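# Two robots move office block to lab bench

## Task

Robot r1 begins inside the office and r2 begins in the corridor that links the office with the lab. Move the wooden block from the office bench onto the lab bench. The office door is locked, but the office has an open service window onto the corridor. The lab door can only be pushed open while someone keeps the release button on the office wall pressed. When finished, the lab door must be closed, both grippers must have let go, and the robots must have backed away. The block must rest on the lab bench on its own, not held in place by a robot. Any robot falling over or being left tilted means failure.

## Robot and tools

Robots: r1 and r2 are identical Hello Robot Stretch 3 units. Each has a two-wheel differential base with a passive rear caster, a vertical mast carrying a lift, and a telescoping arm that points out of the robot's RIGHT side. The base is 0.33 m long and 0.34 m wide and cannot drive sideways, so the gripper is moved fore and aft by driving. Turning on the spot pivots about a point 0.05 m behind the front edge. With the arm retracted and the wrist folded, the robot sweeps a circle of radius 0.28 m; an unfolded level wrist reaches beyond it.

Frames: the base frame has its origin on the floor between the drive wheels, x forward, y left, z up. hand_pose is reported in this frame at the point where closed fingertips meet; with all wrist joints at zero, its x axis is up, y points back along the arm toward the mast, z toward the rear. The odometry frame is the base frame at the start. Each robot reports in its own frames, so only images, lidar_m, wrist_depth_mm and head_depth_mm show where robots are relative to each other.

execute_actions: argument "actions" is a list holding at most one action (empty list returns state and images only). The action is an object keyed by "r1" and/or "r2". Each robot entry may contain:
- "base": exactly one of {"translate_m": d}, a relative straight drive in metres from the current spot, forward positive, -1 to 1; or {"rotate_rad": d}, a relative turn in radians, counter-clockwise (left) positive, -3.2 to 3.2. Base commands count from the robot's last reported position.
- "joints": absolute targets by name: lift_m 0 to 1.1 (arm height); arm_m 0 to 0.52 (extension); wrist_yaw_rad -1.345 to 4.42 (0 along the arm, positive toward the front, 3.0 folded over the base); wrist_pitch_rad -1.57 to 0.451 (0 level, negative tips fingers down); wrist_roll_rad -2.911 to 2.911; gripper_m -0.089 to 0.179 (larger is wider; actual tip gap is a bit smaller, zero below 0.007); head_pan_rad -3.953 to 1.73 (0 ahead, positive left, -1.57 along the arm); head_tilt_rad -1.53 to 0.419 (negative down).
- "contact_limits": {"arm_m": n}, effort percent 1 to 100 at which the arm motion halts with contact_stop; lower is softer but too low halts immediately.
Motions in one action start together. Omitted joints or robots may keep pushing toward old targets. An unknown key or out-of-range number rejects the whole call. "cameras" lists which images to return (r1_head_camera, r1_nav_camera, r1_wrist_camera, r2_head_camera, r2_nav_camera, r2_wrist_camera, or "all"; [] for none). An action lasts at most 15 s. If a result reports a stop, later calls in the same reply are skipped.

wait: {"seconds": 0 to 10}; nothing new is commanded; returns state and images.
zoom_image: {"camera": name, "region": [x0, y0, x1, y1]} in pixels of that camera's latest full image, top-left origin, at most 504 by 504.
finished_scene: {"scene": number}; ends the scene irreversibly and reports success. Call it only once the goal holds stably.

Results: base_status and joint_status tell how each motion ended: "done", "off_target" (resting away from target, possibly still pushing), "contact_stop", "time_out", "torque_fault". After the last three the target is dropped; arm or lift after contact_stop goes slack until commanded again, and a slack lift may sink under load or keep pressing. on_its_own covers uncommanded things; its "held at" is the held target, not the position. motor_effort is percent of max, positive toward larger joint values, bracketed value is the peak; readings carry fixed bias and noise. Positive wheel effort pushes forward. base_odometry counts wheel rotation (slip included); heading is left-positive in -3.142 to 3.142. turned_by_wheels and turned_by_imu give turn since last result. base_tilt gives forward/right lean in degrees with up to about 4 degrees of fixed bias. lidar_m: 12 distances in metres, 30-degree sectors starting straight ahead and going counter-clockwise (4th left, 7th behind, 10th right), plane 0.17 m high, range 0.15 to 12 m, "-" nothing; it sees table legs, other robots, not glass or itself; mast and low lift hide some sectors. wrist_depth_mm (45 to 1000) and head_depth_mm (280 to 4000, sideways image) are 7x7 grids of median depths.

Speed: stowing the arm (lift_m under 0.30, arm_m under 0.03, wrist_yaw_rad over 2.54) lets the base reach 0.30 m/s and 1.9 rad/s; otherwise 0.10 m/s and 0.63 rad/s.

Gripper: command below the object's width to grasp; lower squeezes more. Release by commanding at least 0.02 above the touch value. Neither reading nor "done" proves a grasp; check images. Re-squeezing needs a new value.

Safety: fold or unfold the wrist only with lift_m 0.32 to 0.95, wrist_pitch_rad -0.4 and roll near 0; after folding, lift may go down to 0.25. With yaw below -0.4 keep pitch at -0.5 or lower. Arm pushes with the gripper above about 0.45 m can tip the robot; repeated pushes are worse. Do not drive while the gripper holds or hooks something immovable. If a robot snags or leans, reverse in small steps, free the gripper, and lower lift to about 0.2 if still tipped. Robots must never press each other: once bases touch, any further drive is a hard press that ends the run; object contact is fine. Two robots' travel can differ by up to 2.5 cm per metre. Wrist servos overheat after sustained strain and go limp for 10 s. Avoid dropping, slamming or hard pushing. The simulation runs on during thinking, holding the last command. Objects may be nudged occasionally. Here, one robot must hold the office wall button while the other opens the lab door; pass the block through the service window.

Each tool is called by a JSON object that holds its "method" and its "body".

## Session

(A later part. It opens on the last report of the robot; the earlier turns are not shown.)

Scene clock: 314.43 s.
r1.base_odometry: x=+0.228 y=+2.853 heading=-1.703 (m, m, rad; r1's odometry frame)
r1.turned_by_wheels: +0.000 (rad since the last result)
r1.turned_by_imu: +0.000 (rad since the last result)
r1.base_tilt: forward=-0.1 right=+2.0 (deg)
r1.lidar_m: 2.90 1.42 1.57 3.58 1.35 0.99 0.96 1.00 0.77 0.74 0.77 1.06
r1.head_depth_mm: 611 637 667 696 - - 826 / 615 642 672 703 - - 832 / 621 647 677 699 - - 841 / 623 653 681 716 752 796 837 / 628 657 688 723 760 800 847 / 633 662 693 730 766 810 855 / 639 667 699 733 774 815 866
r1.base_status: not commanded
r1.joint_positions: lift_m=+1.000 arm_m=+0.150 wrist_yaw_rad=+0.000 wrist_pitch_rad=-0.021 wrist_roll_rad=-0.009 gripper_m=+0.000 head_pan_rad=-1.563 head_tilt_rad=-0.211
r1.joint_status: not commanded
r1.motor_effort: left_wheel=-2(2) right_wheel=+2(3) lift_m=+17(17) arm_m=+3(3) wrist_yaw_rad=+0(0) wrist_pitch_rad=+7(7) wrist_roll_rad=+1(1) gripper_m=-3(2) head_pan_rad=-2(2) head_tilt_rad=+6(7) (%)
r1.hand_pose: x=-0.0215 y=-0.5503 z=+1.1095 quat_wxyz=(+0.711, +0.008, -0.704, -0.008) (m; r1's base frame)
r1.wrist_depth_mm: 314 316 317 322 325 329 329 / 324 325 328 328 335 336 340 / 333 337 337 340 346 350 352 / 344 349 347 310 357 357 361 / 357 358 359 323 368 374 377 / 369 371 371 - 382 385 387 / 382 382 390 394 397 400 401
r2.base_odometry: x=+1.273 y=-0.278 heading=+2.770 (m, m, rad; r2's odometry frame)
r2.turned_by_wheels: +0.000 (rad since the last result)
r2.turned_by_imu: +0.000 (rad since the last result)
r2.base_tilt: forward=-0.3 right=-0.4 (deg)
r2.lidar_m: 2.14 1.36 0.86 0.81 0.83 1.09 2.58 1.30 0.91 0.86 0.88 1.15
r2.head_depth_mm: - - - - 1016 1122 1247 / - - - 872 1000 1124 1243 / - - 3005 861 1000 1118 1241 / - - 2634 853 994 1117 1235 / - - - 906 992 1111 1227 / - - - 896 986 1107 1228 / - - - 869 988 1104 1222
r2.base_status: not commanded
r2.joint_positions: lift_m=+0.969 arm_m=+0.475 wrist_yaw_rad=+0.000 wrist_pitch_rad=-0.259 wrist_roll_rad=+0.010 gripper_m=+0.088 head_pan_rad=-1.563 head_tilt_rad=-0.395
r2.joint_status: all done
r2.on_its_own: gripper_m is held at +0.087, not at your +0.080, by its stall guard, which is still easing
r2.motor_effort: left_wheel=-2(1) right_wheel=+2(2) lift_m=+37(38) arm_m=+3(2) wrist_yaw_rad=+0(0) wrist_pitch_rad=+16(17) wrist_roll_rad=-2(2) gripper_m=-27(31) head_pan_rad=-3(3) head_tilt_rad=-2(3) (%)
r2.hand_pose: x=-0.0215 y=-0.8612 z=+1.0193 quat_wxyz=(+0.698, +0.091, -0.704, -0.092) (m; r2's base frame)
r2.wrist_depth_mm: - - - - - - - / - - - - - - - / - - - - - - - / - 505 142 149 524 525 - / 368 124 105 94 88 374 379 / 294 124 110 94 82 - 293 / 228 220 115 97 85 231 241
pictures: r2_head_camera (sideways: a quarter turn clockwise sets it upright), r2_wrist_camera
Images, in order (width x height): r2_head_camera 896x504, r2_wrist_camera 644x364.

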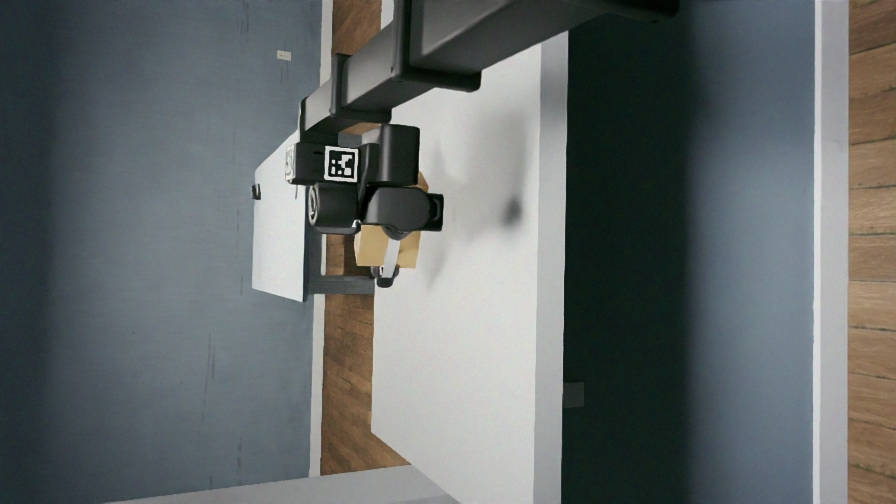

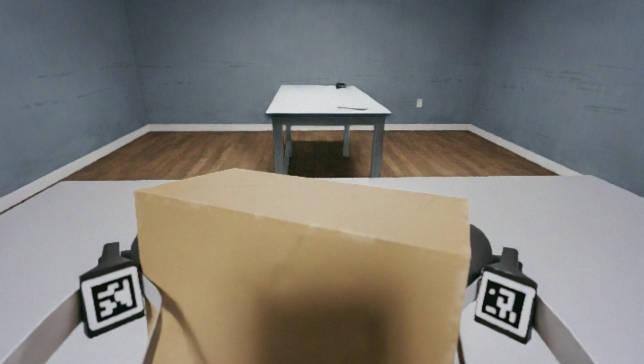

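{"method": "execute_actions", "body": {"actions": [{"r2":{"joints":{"arm_m":0.0}}}], "cameras": []}}

{"method": "execute_actions", "body": {"actions": [{"r2":{"base":{"translate_m":0.82},"joints":{"wrist_yaw_rad":1.57,"lift_m":0.9}}}], "cameras": ["r2_wrist_camera"]}}

{"method": "execute_actions", "body": {"actions": [{"r2":{"base":{"rotate_rad":-1.55},"joints":{"head_pan_rad":-3.14,"head_tilt_rad":-0.5}}}], "cameras": ["r2_wrist_camera","r2_nav_camera","r2_head_camera"]}}

Scene clock: 331.10 s.
r1.base_odometry: x=+0.228 y=+2.853 heading=-1.703 (m, m, rad; r1's odometry frame)
r1.turned_by_wheels: +0.000 (rad since the last result)
r1.turned_by_imu: +0.001 (rad since the last result)
r1.base_tilt: forward=-0.2 right=+1.9 (deg)
r1.lidar_m: 2.91 1.42 1.57 3.61 1.35 0.99 0.96 1.00 0.77 0.74 0.77 1.06
r1.head_depth_mm: 612 637 666 694 - - 826 / 617 642 673 701 - - 834 / 620 648 677 699 - - 842 / 624 653 683 716 753 796 840 / 628 657 688 723 760 803 848 / 632 662 693 728 766 806 858 / 638 669 701 735 775 817 864
r1.base_status: not commanded
r1.joint_positions: lift_m=+1.000 arm_m=+0.150 wrist_yaw_rad=+0.000 wrist_pitch_rad=-0.021 wrist_roll_rad=-0.009 gripper_m=+0.000 head_pan_rad=-1.563 head_tilt_rad=-0.211
r1.joint_status: not commanded
r1.motor_effort: left_wheel=-2(2) right_wheel=+3(3) lift_m=+18(18) arm_m=+3(3) wrist_yaw_rad=+0(1) wrist_pitch_rad=+7(7) wrist_roll_rad=+1(1) gripper_m=-2(2) head_pan_rad=-2(2) head_tilt_rad=+6(6) (%)
r1.hand_pose: x=-0.0215 y=-0.5503 z=+1.1095 quat_wxyz=(+0.711, +0.008, -0.704, -0.008) (m; r1's base frame)
r1.wrist_depth_mm: 314 313 319 322 322 326 329 / 323 324 328 330 333 339 340 / 335 334 337 338 346 347 352 / 343 346 350 310 359 360 362 / 354 357 359 323 369 374 378 / 365 372 372 - 378 389 391 / 378 385 389 395 396 400 406
r2.base_odometry: x=+1.273 y=-0.278 heading=+2.770 (m, m, rad; r2's odometry frame)
r2.turned_by_wheels: +0.000 (rad since the last result)
r2.turned_by_imu: +0.002 (rad since the last result)
r2.base_tilt: forward=-0.3 right=-0.5 (deg)
r2.lidar_m: 2.14 1.35 0.86 0.81 0.83 1.09 2.58 1.30 0.91 0.86 0.88 1.15
r2.head_depth_mm: - - - 935 875 - - / - - - 929 711 1083 - / - - 3482 918 699 - - / - - 2931 912 411 395 1233 / - - - 904 706 1113 1231 / - - - 898 988 1110 1225 / - - - 871 985 1107 1225
r2.base_status: not commanded
r2.joint_positions: lift_m=+0.969 arm_m=+0.000 wrist_yaw_rad=+0.000 wrist_pitch_rad=-0.259 wrist_roll_rad=+0.009 gripper_m=+0.101 head_pan_rad=-1.563 head_tilt_rad=-0.395
r2.joint_status: all done
r2.on_its_own: gripper_m is held at +0.100, not at your +0.080, by its stall guard, which is not easing now
r2.motor_effort: left_wheel=-2(2) right_wheel=+2(2) lift_m=+36(37) arm_m=-4(4) wrist_yaw_rad=+0(0) wrist_pitch_rad=+18(16) wrist_roll_rad=-1(1) gripper_m=-22(22) head_pan_rad=-3(4) head_tilt_rad=-2(2) (%)
r2.hand_pose: x=-0.0215 y=-0.3868 z=+1.0192 quat_wxyz=(+0.698, +0.091, -0.704, -0.092) (m; r2's base frame)
r2.wrist_depth_mm: 522 - - - - - 586 / 556 - - - - - 617 / 596 676 853 868 877 780 668 / 626 508 141 149 532 545 544 / 659 123 105 94 88 465 755 / 719 124 110 94 82 804 837 / 810 794 115 97 85 912 912
pictures: none
No camera images: the call's "cameras" was empty. Leave "cameras" out to get every camera's image.

Scene clock: 340.27 s.
r1.base_odometry: x=+0.228 y=+2.853 heading=-1.703 (m, m, rad; r1's odometry frame)
r1.turned_by_wheels: +0.000 (rad since the last result)
r1.turned_by_imu: +0.001 (rad since the last result)
r1.base_tilt: forward=-0.1 right=+1.9 (deg)
r1.lidar_m: 2.91 1.42 1.56 3.58 1.35 0.99 0.96 1.00 0.77 0.74 0.77 1.06
r1.head_depth_mm: 611 638 668 695 - - 827 / 615 643 672 702 - - 833 / 621 647 678 699 - - 839 / 623 653 683 716 752 797 838 / 629 656 691 721 761 802 850 / 633 663 695 728 769 808 855 / 637 668 700 735 773 816 862
r1.base_status: not commanded
r1.joint_positions: lift_m=+1.000 arm_m=+0.150 wrist_yaw_rad=+0.000 wrist_pitch_rad=-0.021 wrist_roll_rad=-0.009 gripper_m=+0.000 head_pan_rad=-1.563 head_tilt_rad=-0.211
r1.joint_status: not commanded
r1.motor_effort: left_wheel=-2(2) right_wheel=+3(3) lift_m=+18(17) arm_m=+3(3) wrist_yaw_rad=+0(0) wrist_pitch_rad=+7(6) wrist_roll_rad=+1(1) gripper_m=-3(1) head_pan_rad=-2(2) head_tilt_rad=+6(7) (%)
r1.hand_pose: x=-0.0215 y=-0.5503 z=+1.1095 quat_wxyz=(+0.711, +0.008, -0.704, -0.008) (m; r1's base frame)
r1.wrist_depth_mm: 313 316 320 319 325 326 330 / 322 325 328 331 334 339 341 / 334 336 338 337 344 349 351 / 344 349 351 311 358 362 365 / 356 357 361 323 368 373 376 / 368 373 372 - 382 386 392 / 382 383 390 392 396 400 403
r2.base_odometry: x=+0.509 y=+0.020 heading=+2.770 (m, m, rad; r2's odometry frame)
r2.turned_by_wheels: +0.000 (rad since the last result)
r2.turned_by_imu: +0.000 (rad since the last result)
r2.base_tilt: forward=-0.3 right=-0.5 (deg)
r2.lidar_m: 1.33 1.32 1.00 0.94 0.88 1.15 2.74 1.23 0.85 0.81 0.83 1.08
r2.head_depth_mm: 654 707 769 845 938 1058 1143 / 652 705 768 844 935 1048 1142 / 649 703 767 841 932 1048 1139 / 650 703 765 840 931 1047 1166 / 648 701 763 839 931 1045 1184 / 647 700 762 836 929 1040 1181 / 646 699 761 833 926 1034 1176
r2.base_status: done
r2.joint_positions: lift_m=+0.900 arm_m=+0.000 wrist_yaw_rad=+1.568 wrist_pitch_rad=-0.259 wrist_roll_rad=+0.009 gripper_m=+0.101 head_pan_rad=-1.563 head_tilt_rad=-0.395
r2.joint_status: all done
r2.on_its_own: gripper_m is held at +0.100, not at your +0.080, by its stall guard, which is not easing now
r2.motor_effort: left_wheel=-2(1) right_wheel=+2(6) lift_m=+17(32) arm_m=-4(4) wrist_yaw_rad=+1(2) wrist_pitch_rad=+17(17) wrist_roll_rad=-1(1) gripper_m=-22(22) head_pan_rad=-3(3) head_tilt_rad=-2(3) (%)
r2.hand_pose: x=+0.2201 y=-0.1462 z=+0.9501 quat_wxyz=(+0.560, +0.562, -0.434, +0.428) (m; r2's base frame)
r2.wrist_depth_mm: - - - - - - 684 / - - - - - - 694 / - - - - - - 685 / - - 141 149 - - 682 / - 123 105 94 88 908 696 / - 125 110 94 82 850 691 / - - 115 97 85 - 660
pictures: r2_wrist_camera
Images, in order (width x height): r2_wrist_camera 644x364.

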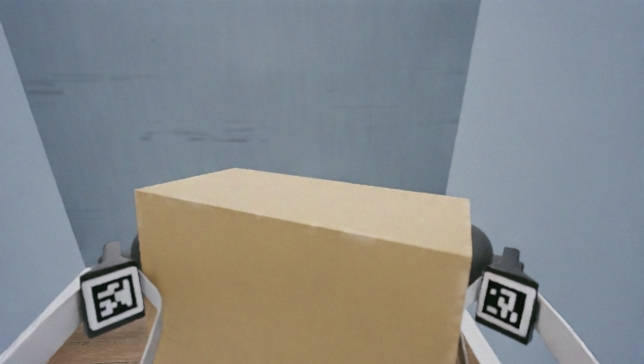

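Scene clock: 343.67 s.
r1.base_odometry: x=+0.228 y=+2.853 heading=-1.703 (m, m, rad; r1's odometry frame)
r1.turned_by_wheels: +0.000 (rad since the last result)
r1.turned_by_imu: +0.000 (rad since the last result)
r1.base_tilt: forward=-0.2 right=+1.9 (deg)
r1.lidar_m: 2.92 1.42 1.57 3.59 1.35 0.99 0.96 1.00 0.76 0.74 0.77 1.06
r1.head_depth_mm: 610 638 666 697 - - 825 / 615 643 671 702 - - 830 / 621 648 676 698 - - 840 / 626 653 681 715 752 795 840 / 629 658 689 722 759 803 850 / 634 662 694 726 769 807 856 / 638 668 699 733 778 816 861
r1.base_status: not commanded
r1.joint_positions: lift_m=+1.000 arm_m=+0.150 wrist_yaw_rad=+0.000 wrist_pitch_rad=-0.021 wrist_roll_rad=-0.009 gripper_m=+0.000 head_pan_rad=-1.563 head_tilt_rad=-0.211
r1.joint_status: not commanded
r1.motor_effort: left_wheel=-2(2) right_wheel=+2(4) lift_m=+17(18) arm_m=+4(3) wrist_yaw_rad=+0(1) wrist_pitch_rad=+6(6) wrist_roll_rad=+1(1) gripper_m=-2(2) head_pan_rad=-3(2) head_tilt_rad=+7(6) (%)
r1.hand_pose: x=-0.0215 y=-0.5503 z=+1.1095 quat_wxyz=(+0.711, +0.008, -0.704, -0.008) (m; r1's base frame)
r1.wrist_depth_mm: 314 316 320 321 326 326 330 / 322 325 328 331 335 337 340 / 334 334 337 339 344 347 350 / 342 346 350 312 356 362 364 / 355 358 359 322 366 373 376 / 368 370 371 - 384 387 390 / 382 386 391 392 396 403 404
r2.base_odometry: x=+0.509 y=+0.020 heading=+1.220 (m, m, rad; r2's odometry frame)
r2.turned_by_wheels: -1.550 (rad since the last result)
r2.turned_by_imu: -1.559 (rad since the last result)
r2.base_tilt: forward=-0.3 right=-0.4 (deg)
r2.lidar_m: 0.81 0.83 1.10 1.33 1.28 0.99 0.94 0.88 1.18 2.90 1.20 0.85
r2.head_depth_mm: 767 841 932 1046 1148 - - / 765 841 932 1053 1144 - - / 767 841 931 1046 1152 - - / 767 845 937 1053 1177 1361 1256 / 767 842 935 1051 1198 1363 1268 / 757 824 893 992 1103 1285 1280 / 693 760 855 966 1100 1288 1266
r2.base_status: done
r2.joint_positions: lift_m=+0.900 arm_m=+0.000 wrist_yaw_rad=+1.568 wrist_pitch_rad=-0.259 wrist_roll_rad=+0.009 gripper_m=+0.101 head_pan_rad=-3.133 head_tilt_rad=-0.494
r2.joint_status: all done
r2.on_its_own: gripper_m is held at +0.100, not at your +0.080, by its stall guard, which is not easing now
r2.motor_effort: left_wheel=+2(6) right_wheel=-2(4) lift_m=+16(16) arm_m=-4(4) wrist_yaw_rad=+1(0) wrist_pitch_rad=+17(17) wrist_roll_rad=-1(0) gripper_m=-22(22) head_pan_rad=-3(47) head_tilt_rad=-3(13) (%)
r2.hand_pose: x=+0.2201 y=-0.1460 z=+0.9501 quat_wxyz=(+0.560, +0.562, -0.434, +0.428) (m; r2's base frame)
r2.wrist_depth_mm: 640 643 650 660 664 - - / 672 673 691 692 706 - - / 714 730 735 764 759 679 606 / 764 760 141 149 786 803 834 / 823 124 105 94 88 862 900 / 897 124 110 94 82 937 968 / 979 939 115 98 85 - -
pictures: r2_head_camera (sideways: a quarter turn clockwise sets it upright), r2_nav_camera (sideways: a quarter turn counterclockwise sets it upright), r2_wrist_camera
Images, in order (width x height): r2_head_camera 896x504, r2_nav_camera 672x504, r2_wrist_camera 644x364.

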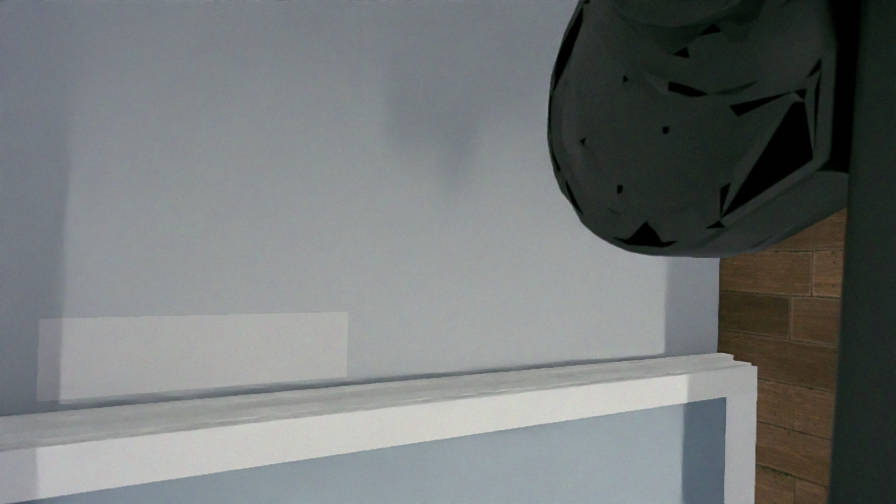

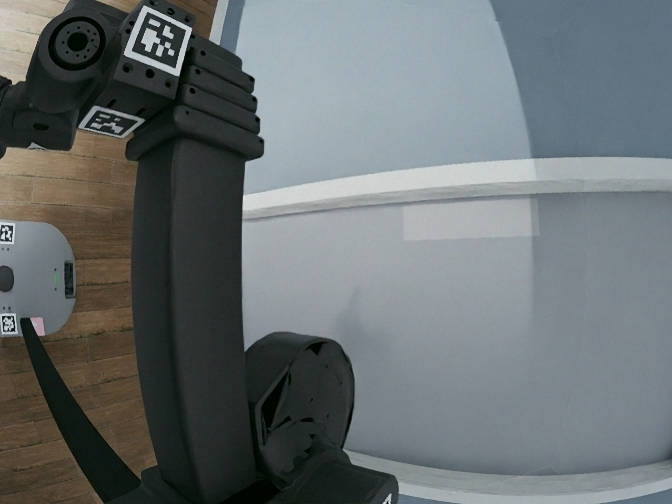

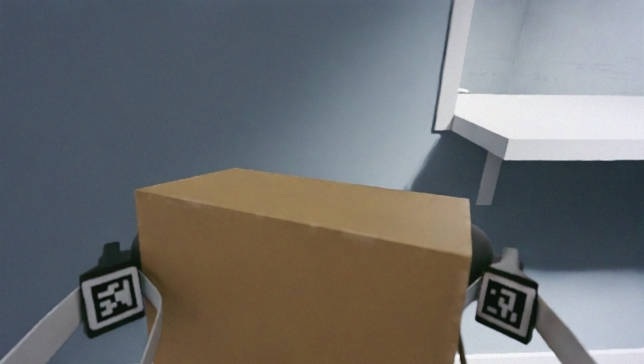

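{"method": "execute_actions", "body": {"actions": [{"r2":{"base":{"rotate_rad":0.6}}}], "cameras": []}}

{"method": "execute_actions", "body": {"actions": [{"r2":{"base":{"translate_m":0.3}}}], "cameras": []}}

{"method": "execute_actions", "body": {"actions": [{"r2":{"base":{"rotate_rad":-0.6}}}], "cameras": []}}

{"method": "execute_actions", "body": {"actions": [{"r2":{"base":{"translate_m":-0.8}},"r1":{"joints":{"arm_m":0.24}}}], "cameras": ["r2_head_camera","r1_wrist_camera"]}}

Scene clock: 350.80 s.
r1.base_odometry: x=+0.228 y=+2.853 heading=-1.703 (m, m, rad; r1's odometry frame)
r1.turned_by_wheels: +0.000 (rad since the last result)
r1.turned_by_imu: +0.001 (rad since the last result)
r1.base_tilt: forward=-0.1 right=+2.0 (deg)
r1.lidar_m: 2.91 1.42 1.56 3.59 1.34 0.99 0.96 1.00 0.77 0.74 0.77 1.06
r1.head_depth_mm: 613 638 669 697 - - 829 / 616 642 670 701 - - 832 / 620 647 679 697 - - 842 / 625 652 682 716 753 794 839 / 627 658 690 719 760 802 850 / 633 663 693 728 766 811 856 / 639 668 700 735 772 815 865
r1.base_status: not commanded
r1.joint_positions: lift_m=+1.000 arm_m=+0.150 wrist_yaw_rad=+0.000 wrist_pitch_rad=-0.021 wrist_roll_rad=-0.009 gripper_m=+0.000 head_pan_rad=-1.563 head_tilt_rad=-0.211
r1.joint_status: not commanded
r1.motor_effort: left_wheel=-2(2) right_wheel=+3(3) lift_m=+17(18) arm_m=+3(3) wrist_yaw_rad=+0(0) wrist_pitch_rad=+7(6) wrist_roll_rad=+1(1) gripper_m=-2(1) head_pan_rad=-2(2) head_tilt_rad=+7(6) (%)
r1.hand_pose: x=-0.0215 y=-0.5503 z=+1.1095 quat_wxyz=(+0.711, +0.008, -0.704, -0.008) (m; r1's base frame)
r1.wrist_depth_mm: 311 316 318 320 324 327 331 / 323 326 330 332 334 336 340 / 334 333 338 338 346 347 351 / 347 347 347 310 356 359 363 / 357 360 361 320 370 371 377 / 369 373 372 - 382 388 390 / 383 384 390 391 396 400 403
r2.base_odometry: x=+0.509 y=+0.020 heading=+1.820 (m, m, rad; r2's odometry frame)
r2.turned_by_wheels: +0.600 (rad since the last result)
r2.turned_by_imu: +0.605 (rad since the last result)
r2.base_tilt: forward=-0.3 right=-0.5 (deg)
r2.lidar_m: 0.84 1.19 1.33 1.19 0.97 0.88 0.89 1.27 2.73 1.11 0.83 0.81
r2.head_depth_mm: 702 759 834 958 1050 - - / 751 815 885 975 1027 - - / 800 872 953 1058 1148 - - / 853 936 1034 1158 1311 1454 1258 / 918 1014 1130 1276 1475 1469 1269 / 991 1102 1243 1435 1655 1461 1279 / 1079 1208 1382 1607 1761 1457 1272
r2.base_status: done
r2.joint_positions: lift_m=+0.900 arm_m=+0.000 wrist_yaw_rad=+1.568 wrist_pitch_rad=-0.259 wrist_roll_rad=+0.009 gripper_m=+0.101 head_pan_rad=-3.133 head_tilt_rad=-0.494
r2.joint_status: not commanded
r2.on_its_own: gripper_m is held at +0.100, not at your +0.080, by its stall guard, which is not easing now
r2.motor_effort: left_wheel=-2(5) right_wheel=+2(5) lift_m=+17(17) arm_m=-4(4) wrist_yaw_rad=+1(1) wrist_pitch_rad=+17(18) wrist_roll_rad=-1(1) gripper_m=-22(22) head_pan_rad=-3(3) head_tilt_rad=-3(4) (%)
r2.hand_pose: x=+0.2201 y=-0.1460 z=+0.9501 quat_wxyz=(+0.559, +0.562, -0.434, +0.428) (m; r2's base frame)
r2.wrist_depth_mm: - - 846 700 598 529 463 / - - 904 759 633 549 481 / - - 975 784 664 571 502 / - - 141 149 672 597 520 / - 124 106 94 88 614 544 / - 124 110 94 82 624 576 / - - 115 97 85 718 587
pictures: none
No camera images: the call's "cameras" was empty. Leave "cameras" out to get every camera's image.

Scene clock: 354.77 s.
r1.base_odometry: x=+0.228 y=+2.853 heading=-1.703 (m, m, rad; r1's odometry frame)
r1.turned_by_wheels: +0.000 (rad since the last result)
r1.turned_by_imu: +0.000 (rad since the last result)
r1.base_tilt: forward=-0.2 right=+2.0 (deg)
r1.lidar_m: 2.91 1.42 1.56 3.60 1.35 0.99 0.96 0.99 0.77 0.74 0.77 1.06
r1.head_depth_mm: 611 637 668 695 - - 826 / 616 642 671 703 - - 833 / 620 646 677 698 - - 840 / 624 653 685 715 751 794 841 / 628 656 687 722 761 800 847 / 635 662 693 727 767 808 857 / 639 666 699 733 774 817 865
r1.base_status: not commanded
r1.joint_positions: lift_m=+1.000 arm_m=+0.150 wrist_yaw_rad=+0.000 wrist_pitch_rad=-0.021 wrist_roll_rad=-0.009 gripper_m=+0.000 head_pan_rad=-1.563 head_tilt_rad=-0.211
r1.joint_status: not commanded
r1.motor_effort: left_wheel=-2(3) right_wheel=+3(3) lift_m=+18(17) arm_m=+3(3) wrist_yaw_rad=+0(0) wrist_pitch_rad=+7(7) wrist_roll_rad=+1(1) gripper_m=-2(2) head_pan_rad=-2(2) head_tilt_rad=+6(6) (%)
r1.hand_pose: x=-0.0215 y=-0.5503 z=+1.1095 quat_wxyz=(+0.711, +0.008, -0.704, -0.008) (m; r1's base frame)
r1.wrist_depth_mm: 315 318 318 322 325 324 330 / 323 324 329 330 332 336 339 / 334 333 339 340 343 347 352 / 343 346 348 310 354 360 363 / 356 358 361 323 371 371 373 / 369 372 372 - 382 385 388 / 383 383 388 387 396 400 405
r2.base_odometry: x=+0.435 y=+0.311 heading=+1.820 (m, m, rad; r2's odometry frame)
r2.turned_by_wheels: +0.000 (rad since the last result)
r2.turned_by_imu: +0.000 (rad since the last result)
r2.base_tilt: forward=-0.3 right=-0.5 (deg)
r2.lidar_m: 0.58 0.81 1.17 1.22 1.23 1.20 1.17 1.64 1.92 0.76 0.57 0.55
r2.head_depth_mm: 940 1043 1160 1261 1352 - - / 978 1060 1155 1292 1400 - - / 1040 1130 1242 1388 1498 - - / 1114 1222 1351 1507 1676 1471 1257 / 1195 1317 1468 1667 1782 1465 1270 / 1291 1433 1614 1859 1839 1462 1279 / 1398 1577 1795 2090 1827 1455 1269
r2.base_status: done
r2.joint_positions: lift_m=+0.900 arm_m=+0.000 wrist_yaw_rad=+1.568 wrist_pitch_rad=-0.259 wrist_roll_rad=+0.009 gripper_m=+0.101 head_pan_rad=-3.133 head_tilt_rad=-0.494
r2.joint_status: not commanded
r2.on_its_own: gripper_m is held at +0.100, not at your +0.080, by its stall guard, which is not easing now
r2.motor_effort: left_wheel=-2(3) right_wheel=+1(5) lift_m=+16(16) arm_m=-4(4) wrist_yaw_rad=+1(1) wrist_pitch_rad=+16(16) wrist_roll_rad=-1(1) gripper_m=-22(22) head_pan_rad=-3(4) head_tilt_rad=-3(3) (%)
r2.hand_pose: x=+0.2201 y=-0.1460 z=+0.9501 quat_wxyz=(+0.559, +0.562, -0.434, +0.428) (m; r2's base frame)
r2.wrist_depth_mm: 821 642 508 427 366 321 287 / 913 698 546 449 387 335 296 / 967 778 594 488 405 355 309 / - 800 142 149 415 368 323 / - 124 106 94 88 378 337 / - 124 110 94 82 381 354 / - - 115 98 85 447 364
pictures: none
No camera images: the call's "cameras" was empty. Leave "cameras" out to get every camera's image.

Scene clock: 356.67 s.
r1.base_odometry: x=+0.228 y=+2.853 heading=-1.703 (m, m, rad; r1's odometry frame)
r1.turned_by_wheels: +0.000 (rad since the last result)
r1.turned_by_imu: +0.000 (rad since the last result)
r1.base_tilt: forward=-0.2 right=+1.9 (deg)
r1.lidar_m: 2.91 1.43 1.57 3.59 1.35 0.99 0.96 1.00 0.77 0.74 0.77 1.06
r1.head_depth_mm: 610 637 668 697 - - 823 / 616 642 672 702 - - 833 / 622 648 676 699 - - 840 / 623 652 684 714 753 798 840 / 629 657 689 722 759 805 849 / 634 661 694 729 765 809 856 / 637 666 698 735 773 813 865
r1.base_status: not commanded
r1.joint_positions: lift_m=+1.000 arm_m=+0.150 wrist_yaw_rad=+0.000 wrist_pitch_rad=-0.021 wrist_roll_rad=-0.009 gripper_m=+0.000 head_pan_rad=-1.563 head_tilt_rad=-0.211
r1.joint_status: not commanded
r1.motor_effort: left_wheel=-2(2) right_wheel=+2(3) lift_m=+18(18) arm_m=+3(3) wrist_yaw_rad=+0(1) wrist_pitch_rad=+6(7) wrist_roll_rad=+1(1) gripper_m=-1(3) head_pan_rad=-2(2) head_tilt_rad=+6(6) (%)
r1.hand_pose: x=-0.0215 y=-0.5503 z=+1.1095 quat_wxyz=(+0.711, +0.008, -0.704, -0.008) (m; r1's base frame)
r1.wrist_depth_mm: 312 315 321 323 324 326 331 / 325 325 326 331 332 337 341 / 333 337 338 339 345 351 352 / 343 346 349 310 360 361 363 / 356 357 360 321 368 370 375 / 367 370 373 - 381 387 386 / 379 385 391 393 397 401 407
r2.base_odometry: x=+0.435 y=+0.311 heading=+1.220 (m, m, rad; r2's odometry frame)
r2.turned_by_wheels: -0.600 (rad since the last result)
r2.turned_by_imu: -0.603 (rad since the last result)
r2.base_tilt: forward=-0.3 right=-0.5 (deg)
r2.lidar_m: 0.55 0.57 0.75 1.17 1.20 1.24 1.20 1.17 1.53 2.47 0.82 0.58
r2.head_depth_mm: 978 1072 1192 1314 1437 - - / 977 1076 1195 1339 1452 - - / 982 1079 1197 1342 1476 - - / 978 1077 1198 1343 1505 1470 1258 / 981 1078 1196 1348 1541 1471 1266 / 984 1076 1193 1343 1509 1463 1276 / 965 1038 1139 1257 1437 1450 1273
r2.base_status: done
r2.joint_positions: lift_m=+0.900 arm_m=+0.000 wrist_yaw_rad=+1.568 wrist_pitch_rad=-0.259 wrist_roll_rad=+0.009 gripper_m=+0.101 head_pan_rad=-3.133 head_tilt_rad=-0.494
r2.joint_status: not commanded
r2.on_its_own: gripper_m is held at +0.100, not at your +0.080, by its stall guard, which is not easing now
r2.motor_effort: left_wheel=+2(5) right_wheel=-2(5) lift_m=+17(17) arm_m=-4(3) wrist_yaw_rad=+1(0) wrist_pitch_rad=+17(17) wrist_roll_rad=-1(1) gripper_m=-22(22) head_pan_rad=-3(3) head_tilt_rad=-2(3) (%)
r2.hand_pose: x=+0.2201 y=-0.1460 z=+0.9501 quat_wxyz=(+0.559, +0.562, -0.434, +0.428) (m; r2's base frame)
r2.wrist_depth_mm: 415 420 422 428 433 439 443 / 439 442 452 457 464 469 470 / 466 471 476 486 486 492 497 / 497 490 141 149 515 531 544 / 533 124 105 94 88 563 583 / 573 124 110 94 82 612 644 / 634 636 115 98 85 701 700
pictures: none
No camera images: the call's "cameras" was empty. Leave "cameras" out to get every camera's image.

Scene clock: 365.77 s.
r1.base_odometry: x=+0.228 y=+2.853 heading=-1.703 (m, m, rad; r1's odometry frame)
r1.turned_by_wheels: +0.000 (rad since the last result)
r1.turned_by_imu: +0.001 (rad since the last result)
r1.base_tilt: forward=-0.1 right=+1.9 (deg)
r1.lidar_m: 2.91 1.43 1.56 3.60 1.35 0.99 0.96 1.00 0.77 0.74 0.77 1.06
r1.head_depth_mm: 610 637 666 692 731 778 817 / 617 643 672 696 - 786 825 / 621 648 676 701 - 794 832 / 624 652 683 713 753 795 839 / 629 659 687 722 763 802 849 / 634 663 694 729 767 809 857 / 638 668 700 734 774 815 865
r1.base_status: not commanded
r1.joint_positions: lift_m=+1.000 arm_m=+0.240 wrist_yaw_rad=+0.000 wrist_pitch_rad=-0.021 wrist_roll_rad=-0.009 gripper_m=+0.000 head_pan_rad=-1.563 head_tilt_rad=-0.211
r1.joint_status: all done
r1.motor_effort: left_wheel=-2(2) right_wheel=+3(3) lift_m=+17(18) arm_m=+3(9) wrist_yaw_rad=+1(1) wrist_pitch_rad=+6(6) wrist_roll_rad=+1(1) gripper_m=-1(2) head_pan_rad=-2(2) head_tilt_rad=+6(7) (%)
r1.hand_pose: x=-0.0215 y=-0.6403 z=+1.1095 quat_wxyz=(+0.711, +0.008, -0.704, -0.008) (m; r1's base frame)
r1.wrist_depth_mm: 232 234 236 238 239 242 245 / 239 240 243 245 246 250 252 / 248 249 252 252 254 258 260 / 255 257 257 222 262 267 269 / 265 266 265 227 274 277 278 / 273 276 277 - 282 286 289 / 281 285 289 292 295 296 301
r2.base_odometry: x=+0.160 y=-0.441 heading=+1.220 (m, m, rad; r2's odometry frame)
r2.turned_by_wheels: +0.000 (rad since the last result)
r2.turned_by_imu: +0.004 (rad since the last result)
r2.base_tilt: forward=-0.3 right=-0.5 (deg)
r2.lidar_m: 1.35 1.38 1.19 1.13 0.59 0.42 0.40 0.41 0.51 1.09 2.01 1.42
r2.head_depth_mm: 307 337 375 421 462 - - / 307 337 374 421 457 - - / 307 338 375 422 463 - - / 307 338 375 422 472 563 655 / 307 338 376 423 484 564 649 / 308 339 376 424 484 565 640 / 308 339 377 424 484 564 642
r2.base_status: done
r2.joint_positions: lift_m=+0.900 arm_m=+0.000 wrist_yaw_rad=+1.568 wrist_pitch_rad=-0.259 wrist_roll_rad=+0.009 gripper_m=+0.101 head_pan_rad=-3.133 head_tilt_rad=-0.494
r2.joint_status: not commanded
r2.on_its_own: gripper_m is held at +0.100, not at your +0.080, by its stall guard, which is not easing now
r2.motor_effort: left_wheel=+1(3) right_wheel=-1(5) lift_m=+16(17) arm_m=-3(3) wrist_yaw_rad=+1(1) wrist_pitch_rad=+16(17) wrist_roll_rad=-1(1) gripper_m=-22(22) head_pan_rad=-4(4) head_tilt_rad=-3(4) (%)
r2.hand_pose: x=+0.2201 y=-0.1460 z=+0.9501 quat_wxyz=(+0.559, +0.562, -0.434, +0.428) (m; r2's base frame)
r2.wrist_depth_mm: - - - - - - - / - - - - - - - / - - - - - - - / - - 141 150 - - - / - 124 105 94 88 - - / - 124 110 94 82 - - / - - 115 98 85 - -
pictures: r1_wrist_camera, r2_head_camera (sideways: a quarter turn clockwise sets it upright)
Images, in order (width x height): r1_wrist_camera 644x364, r2_head_camera 896x504.

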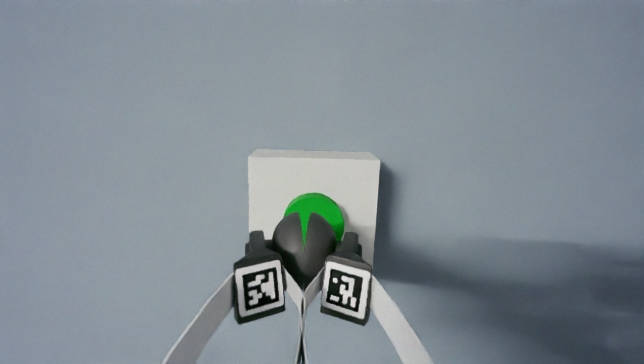

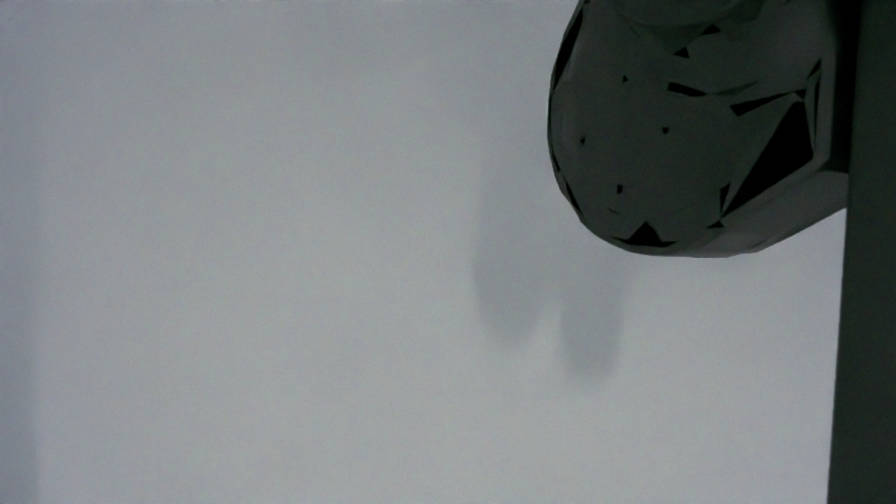

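{"method": "execute_actions", "body": {"actions": [{"r1":{"joints":{"arm_m":0.31,"lift_m":1.01},"contact_limits":{"arm_m":18}}}], "cameras": ["r1_wrist_camera"]}}

Scene clock: 369.00 s.
r1.base_odometry: x=+0.228 y=+2.853 heading=-1.703 (m, m, rad; r1's odometry frame)
r1.turned_by_wheels: +0.000 (rad since the last result)
r1.turned_by_imu: +0.012 (rad since the last result)
r1.base_tilt: forward=-1.1 right=+0.4 (deg)
r1.lidar_m: 3.08 1.42 1.58 3.42 1.33 0.99 0.96 1.00 0.77 0.74 0.78 1.09
r1.head_depth_mm: 645 672 698 717 765 792 831 / 652 678 704 723 776 800 844 / 657 681 712 732 - 810 853 / 662 690 718 746 783 819 860 / 668 696 726 757 790 828 869 / 676 702 730 761 799 835 878 / 680 708 739 769 807 847 888
r1.base_status: not commanded
r1.joint_positions: lift_m=+1.010 arm_m=+0.309 wrist_yaw_rad=+0.016 wrist_pitch_rad=-0.092 wrist_roll_rad=-0.009 gripper_m=+0.000 head_pan_rad=-1.563 head_tilt_rad=-0.210
r1.joint_status: all done
r1.motor_effort: left_wheel=-3(14) right_wheel=+2(3) lift_m=+27(29) arm_m=+12(14) wrist_yaw_rad=-11(11) wrist_pitch_rad=+29(29) wrist_roll_rad=+1(1) gripper_m=-5(4) head_pan_rad=-3(2) head_tilt_rad=+5(6) (%)
r1.contact_limits: arm_m 18 (drawing in: default 17, maximum 28; extending or still: default 23, maximum 38)
r1.hand_pose: x=-0.0175 y=-0.7064 z=+1.1010 quat_wxyz=(+0.710, +0.038, -0.703, -0.027) (m; r1's base frame)
r1.wrist_depth_mm: 199 199 200 200 199 199 200 / 207 207 207 208 207 207 208 / 216 216 215 215 215 216 215 / 224 223 221 195 224 224 224 / 234 234 232 189 233 233 235 / 244 245 242 - 244 246 244 / 255 256 255 256 256 255 256
r2.base_odometry: x=+0.160 y=-0.441 heading=+1.220 (m, m, rad; r2's odometry frame)
r2.turned_by_wheels: +0.000 (rad since the last result)
r2.turned_by_imu: +0.001 (rad since the last result)
r2.base_tilt: forward=-0.3 right=-0.5 (deg)
r2.lidar_m: 1.35 1.39 1.19 1.13 0.60 0.42 0.40 0.41 0.51 1.09 2.01 1.41
r2.head_depth_mm: 306 337 374 421 462 - - / 307 337 375 422 458 - - / 307 338 375 422 463 - - / 307 338 376 423 473 562 656 / 308 339 375 423 483 563 647 / 308 339 376 423 484 564 641 / 308 339 376 424 484 565 641
r2.base_status: not commanded
r2.joint_positions: lift_m=+0.900 arm_m=+0.000 wrist_yaw_rad=+1.568 wrist_pitch_rad=-0.259 wrist_roll_rad=+0.009 gripper_m=+0.101 head_pan_rad=-3.133 head_tilt_rad=-0.494
r2.joint_status: not commanded
r2.on_its_own: gripper_m is held at +0.100, not at your +0.080, by its stall guard, which is not easing now
r2.motor_effort: left_wheel=+3(2) right_wheel=-1(1) lift_m=+17(17) arm_m=-4(3) wrist_yaw_rad=+0(1) wrist_pitch_rad=+17(17) wrist_roll_rad=-1(1) gripper_m=-22(22) head_pan_rad=-3(3) head_tilt_rad=-4(3) (%)
r2.hand_pose: x=+0.2201 y=-0.1460 z=+0.9501 quat_wxyz=(+0.559, +0.562, -0.434, +0.428) (m; r2's base frame)
r2.wrist_depth_mm: - - - - - - - / - - - - - - - / - - - - - - - / - - 141 149 - - - / - 124 106 94 88 - - / - 124 110 94 82 - - / - - 115 98 85 - -
pictures: r1_wrist_camera
Images, in order (width x height): r1_wrist_camera 644x364.

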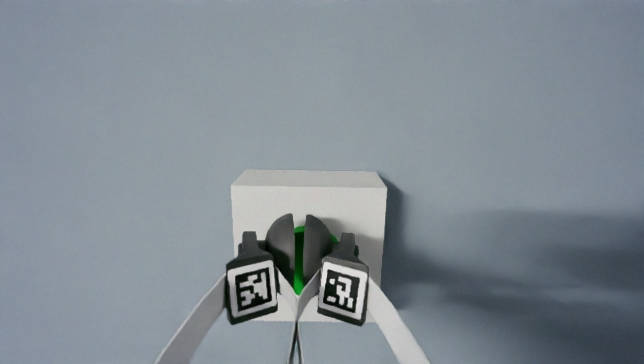

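{"method": "execute_actions", "body": {"actions": [{"r1":{"joints":{"arm_m":0.295}},"r2":{"base":{"translate_m":-0.3}}}], "cameras": ["r1_wrist_camera","r2_nav_camera"]}}

Scene clock: 374.30 s.
r1.base_odometry: x=+0.228 y=+2.853 heading=-1.703 (m, m, rad; r1's odometry frame)
r1.turned_by_wheels: +0.000 (rad since the last result)
r1.turned_by_imu: -0.006 (rad since the last result)
r1.base_tilt: forward=-0.7 right=+1.0 (deg)
r1.lidar_m: 2.98 1.42 1.58 3.55 1.34 0.99 0.96 1.00 0.77 0.74 0.77 1.07
r1.head_depth_mm: 631 658 685 705 754 783 825 / 638 662 690 710 769 793 833 / 640 669 696 719 - 800 845 / 645 673 703 734 772 809 851 / 651 678 708 741 776 815 859 / 656 684 713 747 783 825 869 / 663 690 719 756 792 833 878
r1.base_status: not commanded
r1.joint_positions: lift_m=+1.010 arm_m=+0.294 wrist_yaw_rad=+0.011 wrist_pitch_rad=-0.062 wrist_roll_rad=-0.009 gripper_m=+0.000 head_pan_rad=-1.563 head_tilt_rad=-0.210
r1.joint_status: all done
r1.motor_effort: left_wheel=-2(3) right_wheel=+1(0) lift_m=+27(27) arm_m=+5(14) wrist_yaw_rad=-8(12) wrist_pitch_rad=+19(29) wrist_roll_rad=+1(1) gripper_m=-5(5) head_pan_rad=-2(3) head_tilt_rad=+5(5) (%)
r1.hand_pose: x=-0.0186 y=-0.6936 z=+1.1085 quat_wxyz=(+0.710, +0.026, -0.703, -0.018) (m; r1's base frame)
r1.wrist_depth_mm: 200 201 201 202 203 203 203 / 207 207 208 209 209 210 212 / 215 214 215 216 217 218 219 / 222 224 221 193 224 226 227 / 231 232 231 190 234 235 237 / 241 242 241 - 244 245 247 / 250 251 254 255 256 255 257
r2.base_odometry: x=+0.057 y=-0.722 heading=+1.220 (m, m, rad; r2's odometry frame)
r2.turned_by_wheels: +0.000 (rad since the last result)
r2.turned_by_imu: +0.004 (rad since the last result)
r2.base_tilt: forward=-0.2 right=-0.5 (deg)
r2.lidar_m: 1.65 1.66 1.18 0.49 0.30 0.27 0.27 0.33 0.44 0.41 2.45 1.73
r2.head_depth_mm: - - - - - - - / - - - - - - - / - - - 285 299 - - / - - - 293 326 394 443 / - - - 306 351 412 477 / - - 291 324 376 445 520 / - - 301 345 403 487 569
r2.base_status: done
r2.joint_positions: lift_m=+0.900 arm_m=+0.000 wrist_yaw_rad=+1.569 wrist_pitch_rad=-0.260 wrist_roll_rad=+0.009 gripper_m=+0.101 head_pan_rad=-3.133 head_tilt_rad=-0.495
r2.joint_status: not commanded
r2.on_its_own: gripper_m is held at +0.100, not at your +0.080, by its stall guard, which is not easing now
r2.motor_effort: left_wheel=-2(18) right_wheel=-2(19) lift_m=+17(16) arm_m=-3(4) wrist_yaw_rad=+0(1) wrist_pitch_rad=+17(18) wrist_roll_rad=-1(2) gripper_m=-22(22) head_pan_rad=-3(3) head_tilt_rad=-2(2) (%)
r2.hand_pose: x=+0.2201 y=-0.1457 z=+0.9499 quat_wxyz=(+0.559, +0.562, -0.433, +0.428) (m; r2's base frame)
r2.wrist_depth_mm: - - - - - - - / - - - - - - - / - - - - - - - / - - 141 150 - - - / - 124 106 94 87 - - / - 124 110 95 83 - - / - - 115 98 86 - -
pictures: r1_wrist_camera, r2_nav_camera (sideways: a quarter turn counterclockwise sets it upright)
Images, in order (width x height): r1_wrist_camera 644x364, r2_nav_camera 672x504.

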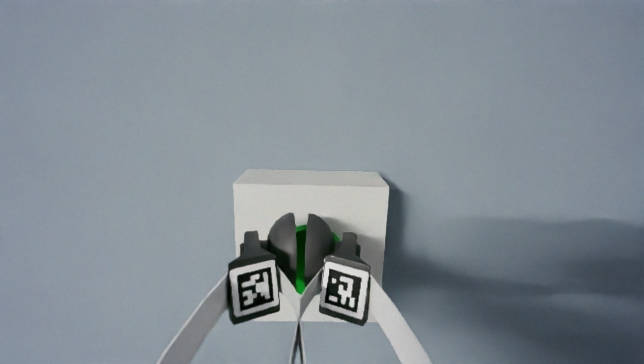

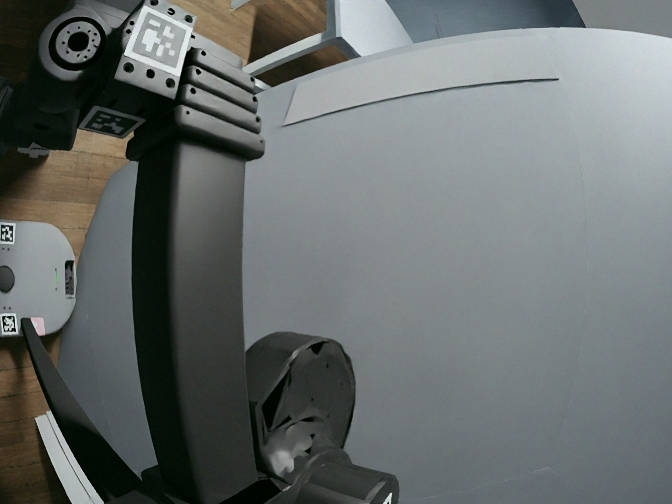

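Door is opening. Continue.

{"method": "execute_actions", "body": {"actions": [{"r2":{"base":{"translate_m":-0.5},"joints":{"lift_m":0.88}}}], "cameras": ["r2_head_camera","r2_nav_camera"]}}

Scene clock: 381.27 s.
r1.base_odometry: x=+0.228 y=+2.853 heading=-1.703 (m, m, rad; r1's odometry frame)
r1.turned_by_wheels: +0.000 (rad since the last result)
r1.turned_by_imu: +0.001 (rad since the last result)
r1.base_tilt: forward=-0.7 right=+1.1 (deg)
r1.lidar_m: 2.98 1.42 1.58 3.55 1.34 0.99 0.96 1.00 0.77 0.74 0.77 1.07
r1.head_depth_mm: 631 656 684 704 751 786 825 / 637 664 689 709 769 791 833 / 641 668 696 719 - 802 842 / 647 675 702 734 770 808 854 / 651 677 707 741 779 818 860 / 655 686 715 746 784 823 870 / 663 691 721 756 792 831 878
r1.base_status: not commanded
r1.joint_positions: lift_m=+1.010 arm_m=+0.294 wrist_yaw_rad=+0.011 wrist_pitch_rad=-0.062 wrist_roll_rad=-0.009 gripper_m=+0.000 head_pan_rad=-1.563 head_tilt_rad=-0.210
r1.joint_status: not commanded
r1.motor_effort: left_wheel=-2(2) right_wheel=+1(1) lift_m=+27(28) arm_m=+5(5) wrist_yaw_rad=-7(9) wrist_pitch_rad=+19(19) wrist_roll_rad=+1(1) gripper_m=-4(3) head_pan_rad=-2(2) head_tilt_rad=+5(6) (%)
r1.hand_pose: x=-0.0186 y=-0.6936 z=+1.1085 quat_wxyz=(+0.710, +0.026, -0.703, -0.018) (m; r1's base frame)
r1.wrist_depth_mm: 200 200 201 201 202 203 204 / 206 207 208 208 209 210 211 / 214 215 215 217 218 219 218 / 223 223 221 194 224 226 227 / 231 233 231 190 234 235 236 / 241 240 240 - 244 244 247 / 251 252 255 254 256 256 257
r2.base_odometry: x=-0.115 y=-1.192 heading=+1.220 (m, m, rad; r2's odometry frame)
r2.turned_by_wheels: +0.000 (rad since the last result)
r2.turned_by_imu: +0.003 (rad since the last result)
r2.base_tilt: forward=-0.3 right=-0.5 (deg)
r2.lidar_m: 2.15 1.62 0.32 0.24 0.23 0.24 0.33 1.38 1.03 1.63 0.56 0.58
r2.head_depth_mm: - - 287 296 304 - - / 291 301 318 341 363 - - / 331 353 381 414 446 - - / 1774 1966 2151 2357 1845 1476 1221 / 1784 1949 2160 2348 1828 1466 1238 / 1788 1961 2178 2340 1832 1461 1246 / 1788 1966 2189 2317 1829 1462 1245
r2.base_status: done
r2.joint_positions: lift_m=+0.880 arm_m=+0.000 wrist_yaw_rad=+1.569 wrist_pitch_rad=-0.260 wrist_roll_rad=+0.009 gripper_m=+0.101 head_pan_rad=-3.133 head_tilt_rad=-0.495
r2.joint_status: all done
r2.on_its_own: gripper_m is held at +0.100, not at your +0.080, by its stall guard, which is not easing now
r2.motor_effort: left_wheel=+0(11) right_wheel=-1(8) lift_m=+17(15) arm_m=-3(3) wrist_yaw_rad=+0(0) wrist_pitch_rad=+18(17) wrist_roll_rad=-1(1) gripper_m=-22(22) head_pan_rad=-3(3) head_tilt_rad=-2(3) (%)
r2.hand_pose: x=+0.2201 y=-0.1457 z=+0.9299 quat_wxyz=(+0.559, +0.562, -0.433, +0.428) (m; r2's base frame)
r2.wrist_depth_mm: - - - - - - 296 / - - - - - - 307 / - - - - - - 311 / - - 142 150 - 470 315 / - 124 106 94 88 399 336 / - 125 111 95 83 382 365 / - - 115 98 86 472 407
pictures: r2_head_camera (sideways: a quarter turn clockwise sets it upright), r2_nav_camera (sideways: a quarter turn counterclockwise sets it upright)
Images, in order (width x height): r2_head_camera 896x504, r2_nav_camera 672x504.

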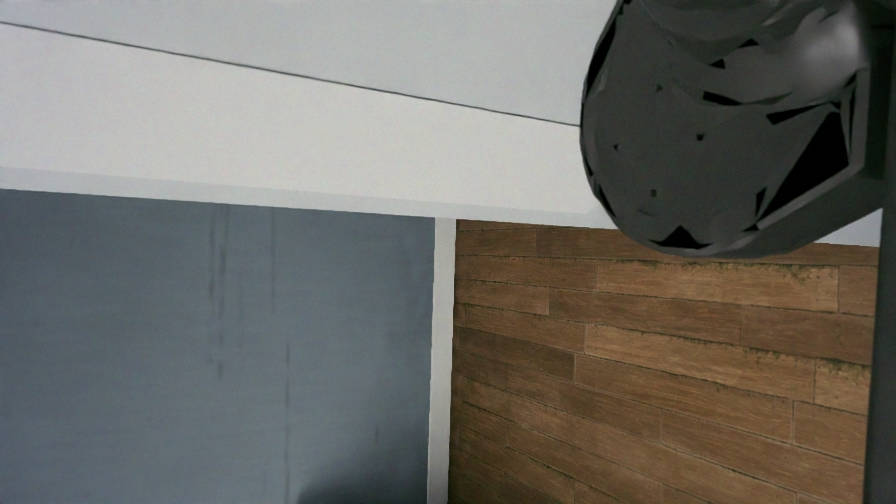

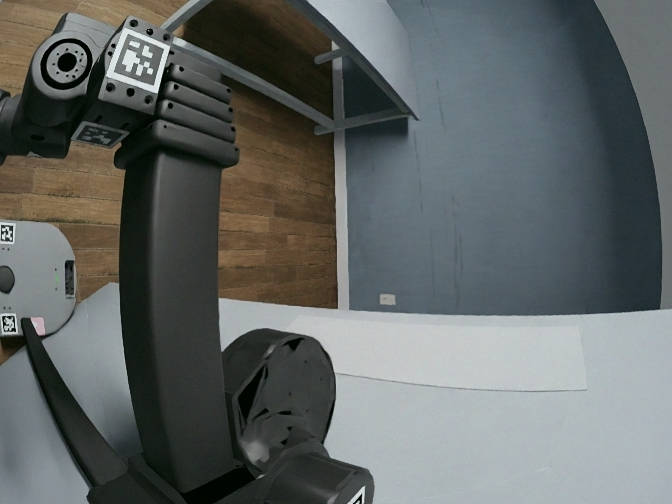

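{"method": "execute_actions", "body": {"actions": [{"r2":{"base":{"translate_m":-0.6},"joints":{"head_pan_rad":-1.9}}}], "cameras": ["r2_head_camera","r2_nav_camera"]}}

Scene clock: 393.23 s.
r1.base_odometry: x=+0.228 y=+2.853 heading=-1.703 (m, m, rad; r1's odometry frame)
r1.turned_by_wheels: +0.000 (rad since the last result)
r1.turned_by_imu: +0.001 (rad since the last result)
r1.base_tilt: forward=-0.7 right=+1.0 (deg)
r1.lidar_m: 2.98 1.42 1.57 3.55 1.34 0.99 0.96 1.00 0.77 0.74 0.77 1.07
r1.head_depth_mm: 633 657 685 704 754 785 828 / 638 662 692 710 770 793 835 / 643 667 698 717 - 799 842 / 646 674 701 732 770 810 849 / 651 677 708 742 777 815 857 / 657 683 714 748 784 828 867 / 663 690 719 754 792 834 876
r1.base_status: not commanded
r1.joint_positions: lift_m=+1.010 arm_m=+0.294 wrist_yaw_rad=+0.011 wrist_pitch_rad=-0.062 wrist_roll_rad=-0.009 gripper_m=+0.000 head_pan_rad=-1.563 head_tilt_rad=-0.210
r1.joint_status: not commanded
r1.motor_effort: left_wheel=-2(2) right_wheel=+1(0) lift_m=+28(28) arm_m=+5(5) wrist_yaw_rad=-9(8) wrist_pitch_rad=+19(20) wrist_roll_rad=+1(1) gripper_m=-3(4) head_pan_rad=-2(2) head_tilt_rad=+5(5) (%)
r1.hand_pose: x=-0.0186 y=-0.6936 z=+1.1085 quat_wxyz=(+0.710, +0.026, -0.703, -0.018) (m; r1's base frame)
r1.wrist_depth_mm: 199 202 201 202 203 202 205 / 207 208 208 209 210 210 211 / 214 215 216 217 218 218 219 / 223 222 221 194 224 227 228 / 231 231 231 191 234 236 236 / 241 241 240 - 245 246 245 / 251 251 255 253 254 258 256
r2.base_odometry: x=-0.321 y=-1.755 heading=+1.220 (m, m, rad; r2's odometry frame)
r2.turned_by_wheels: +0.000 (rad since the last result)
r2.turned_by_imu: +0.004 (rad since the last result)
r2.base_tilt: forward=-0.3 right=-0.5 (deg)
r2.lidar_m: 0.96 0.99 1.13 1.08 1.11 1.48 1.55 1.41 1.00 0.96 1.42 1.01
r2.head_depth_mm: 2123 2222 1635 2187 1867 1529 - / 2510 2634 1614 2178 1857 1578 - / 3053 3252 1596 1226 1853 1521 - / 3209 3508 1593 1219 1850 1479 - / 3100 3389 1568 1144 1842 1422 - / 3001 3237 1554 1079 1829 1418 1211 / 2904 3147 1541 1066 1788 1337 1210
r2.base_status: done
r2.joint_positions: lift_m=+0.880 arm_m=+0.000 wrist_yaw_rad=+1.570 wrist_pitch_rad=-0.266 wrist_roll_rad=+0.010 gripper_m=+0.101 head_pan_rad=-1.907 head_tilt_rad=-0.496
r2.joint_status: all done
r2.on_its_own: gripper_m is held at +0.100, not at your +0.080, by its stall guard, which is not easing now
r2.motor_effort: left_wheel=+0(12) right_wheel=+1(15) lift_m=+17(18) arm_m=-2(5) wrist_yaw_rad=+0(54) wrist_pitch_rad=+20(22) wrist_roll_rad=-2(2) gripper_m=-22(29) head_pan_rad=+5(48) head_tilt_rad=-1(2) (%)
r2.hand_pose: x=+0.2196 y=-0.1455 z=+0.9285 quat_wxyz=(+0.560, +0.564, -0.432, +0.426) (m; r2's base frame)
r2.wrist_depth_mm: 775 776 789 802 792 807 814 / 813 845 827 854 848 855 865 / 870 877 871 911 915 923 941 / 939 925 147 930 961 981 993 / - 126 107 96 92 - - / - 125 111 96 84 - - / - - 115 99 87 - -
pictures: r2_head_camera (sideways: a quarter turn clockwise sets it upright), r2_nav_camera (sideways: a quarter turn counterclockwise sets it upright)
Images, in order (width x height): r2_head_camera 896x504, r2_nav_camera 672x504.

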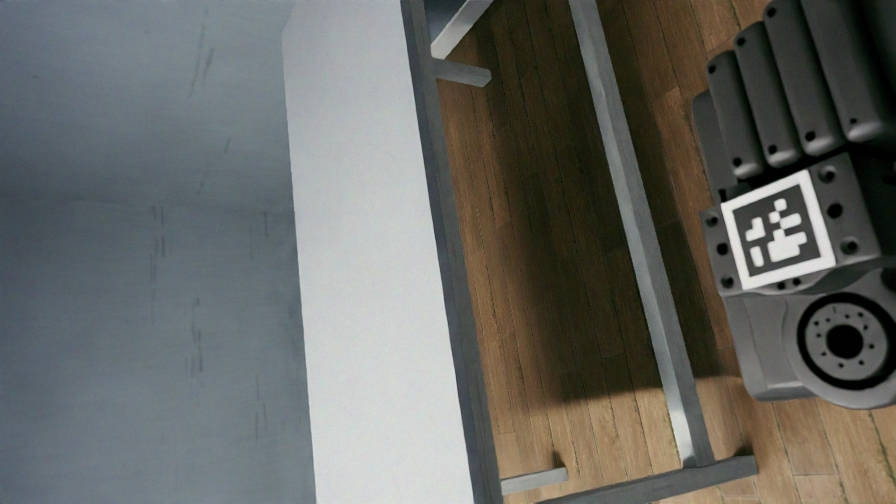

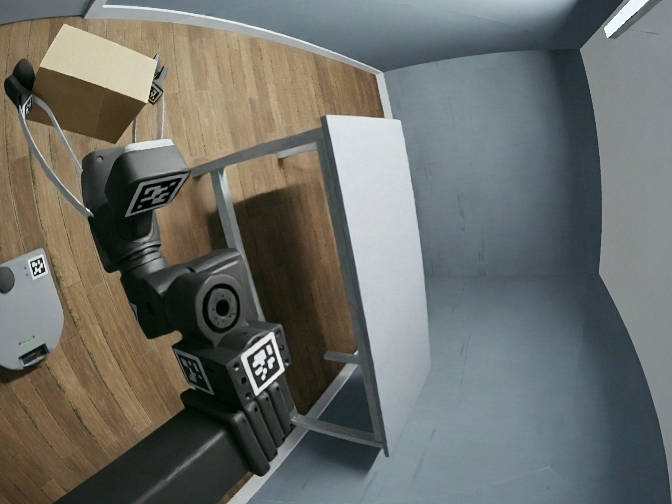

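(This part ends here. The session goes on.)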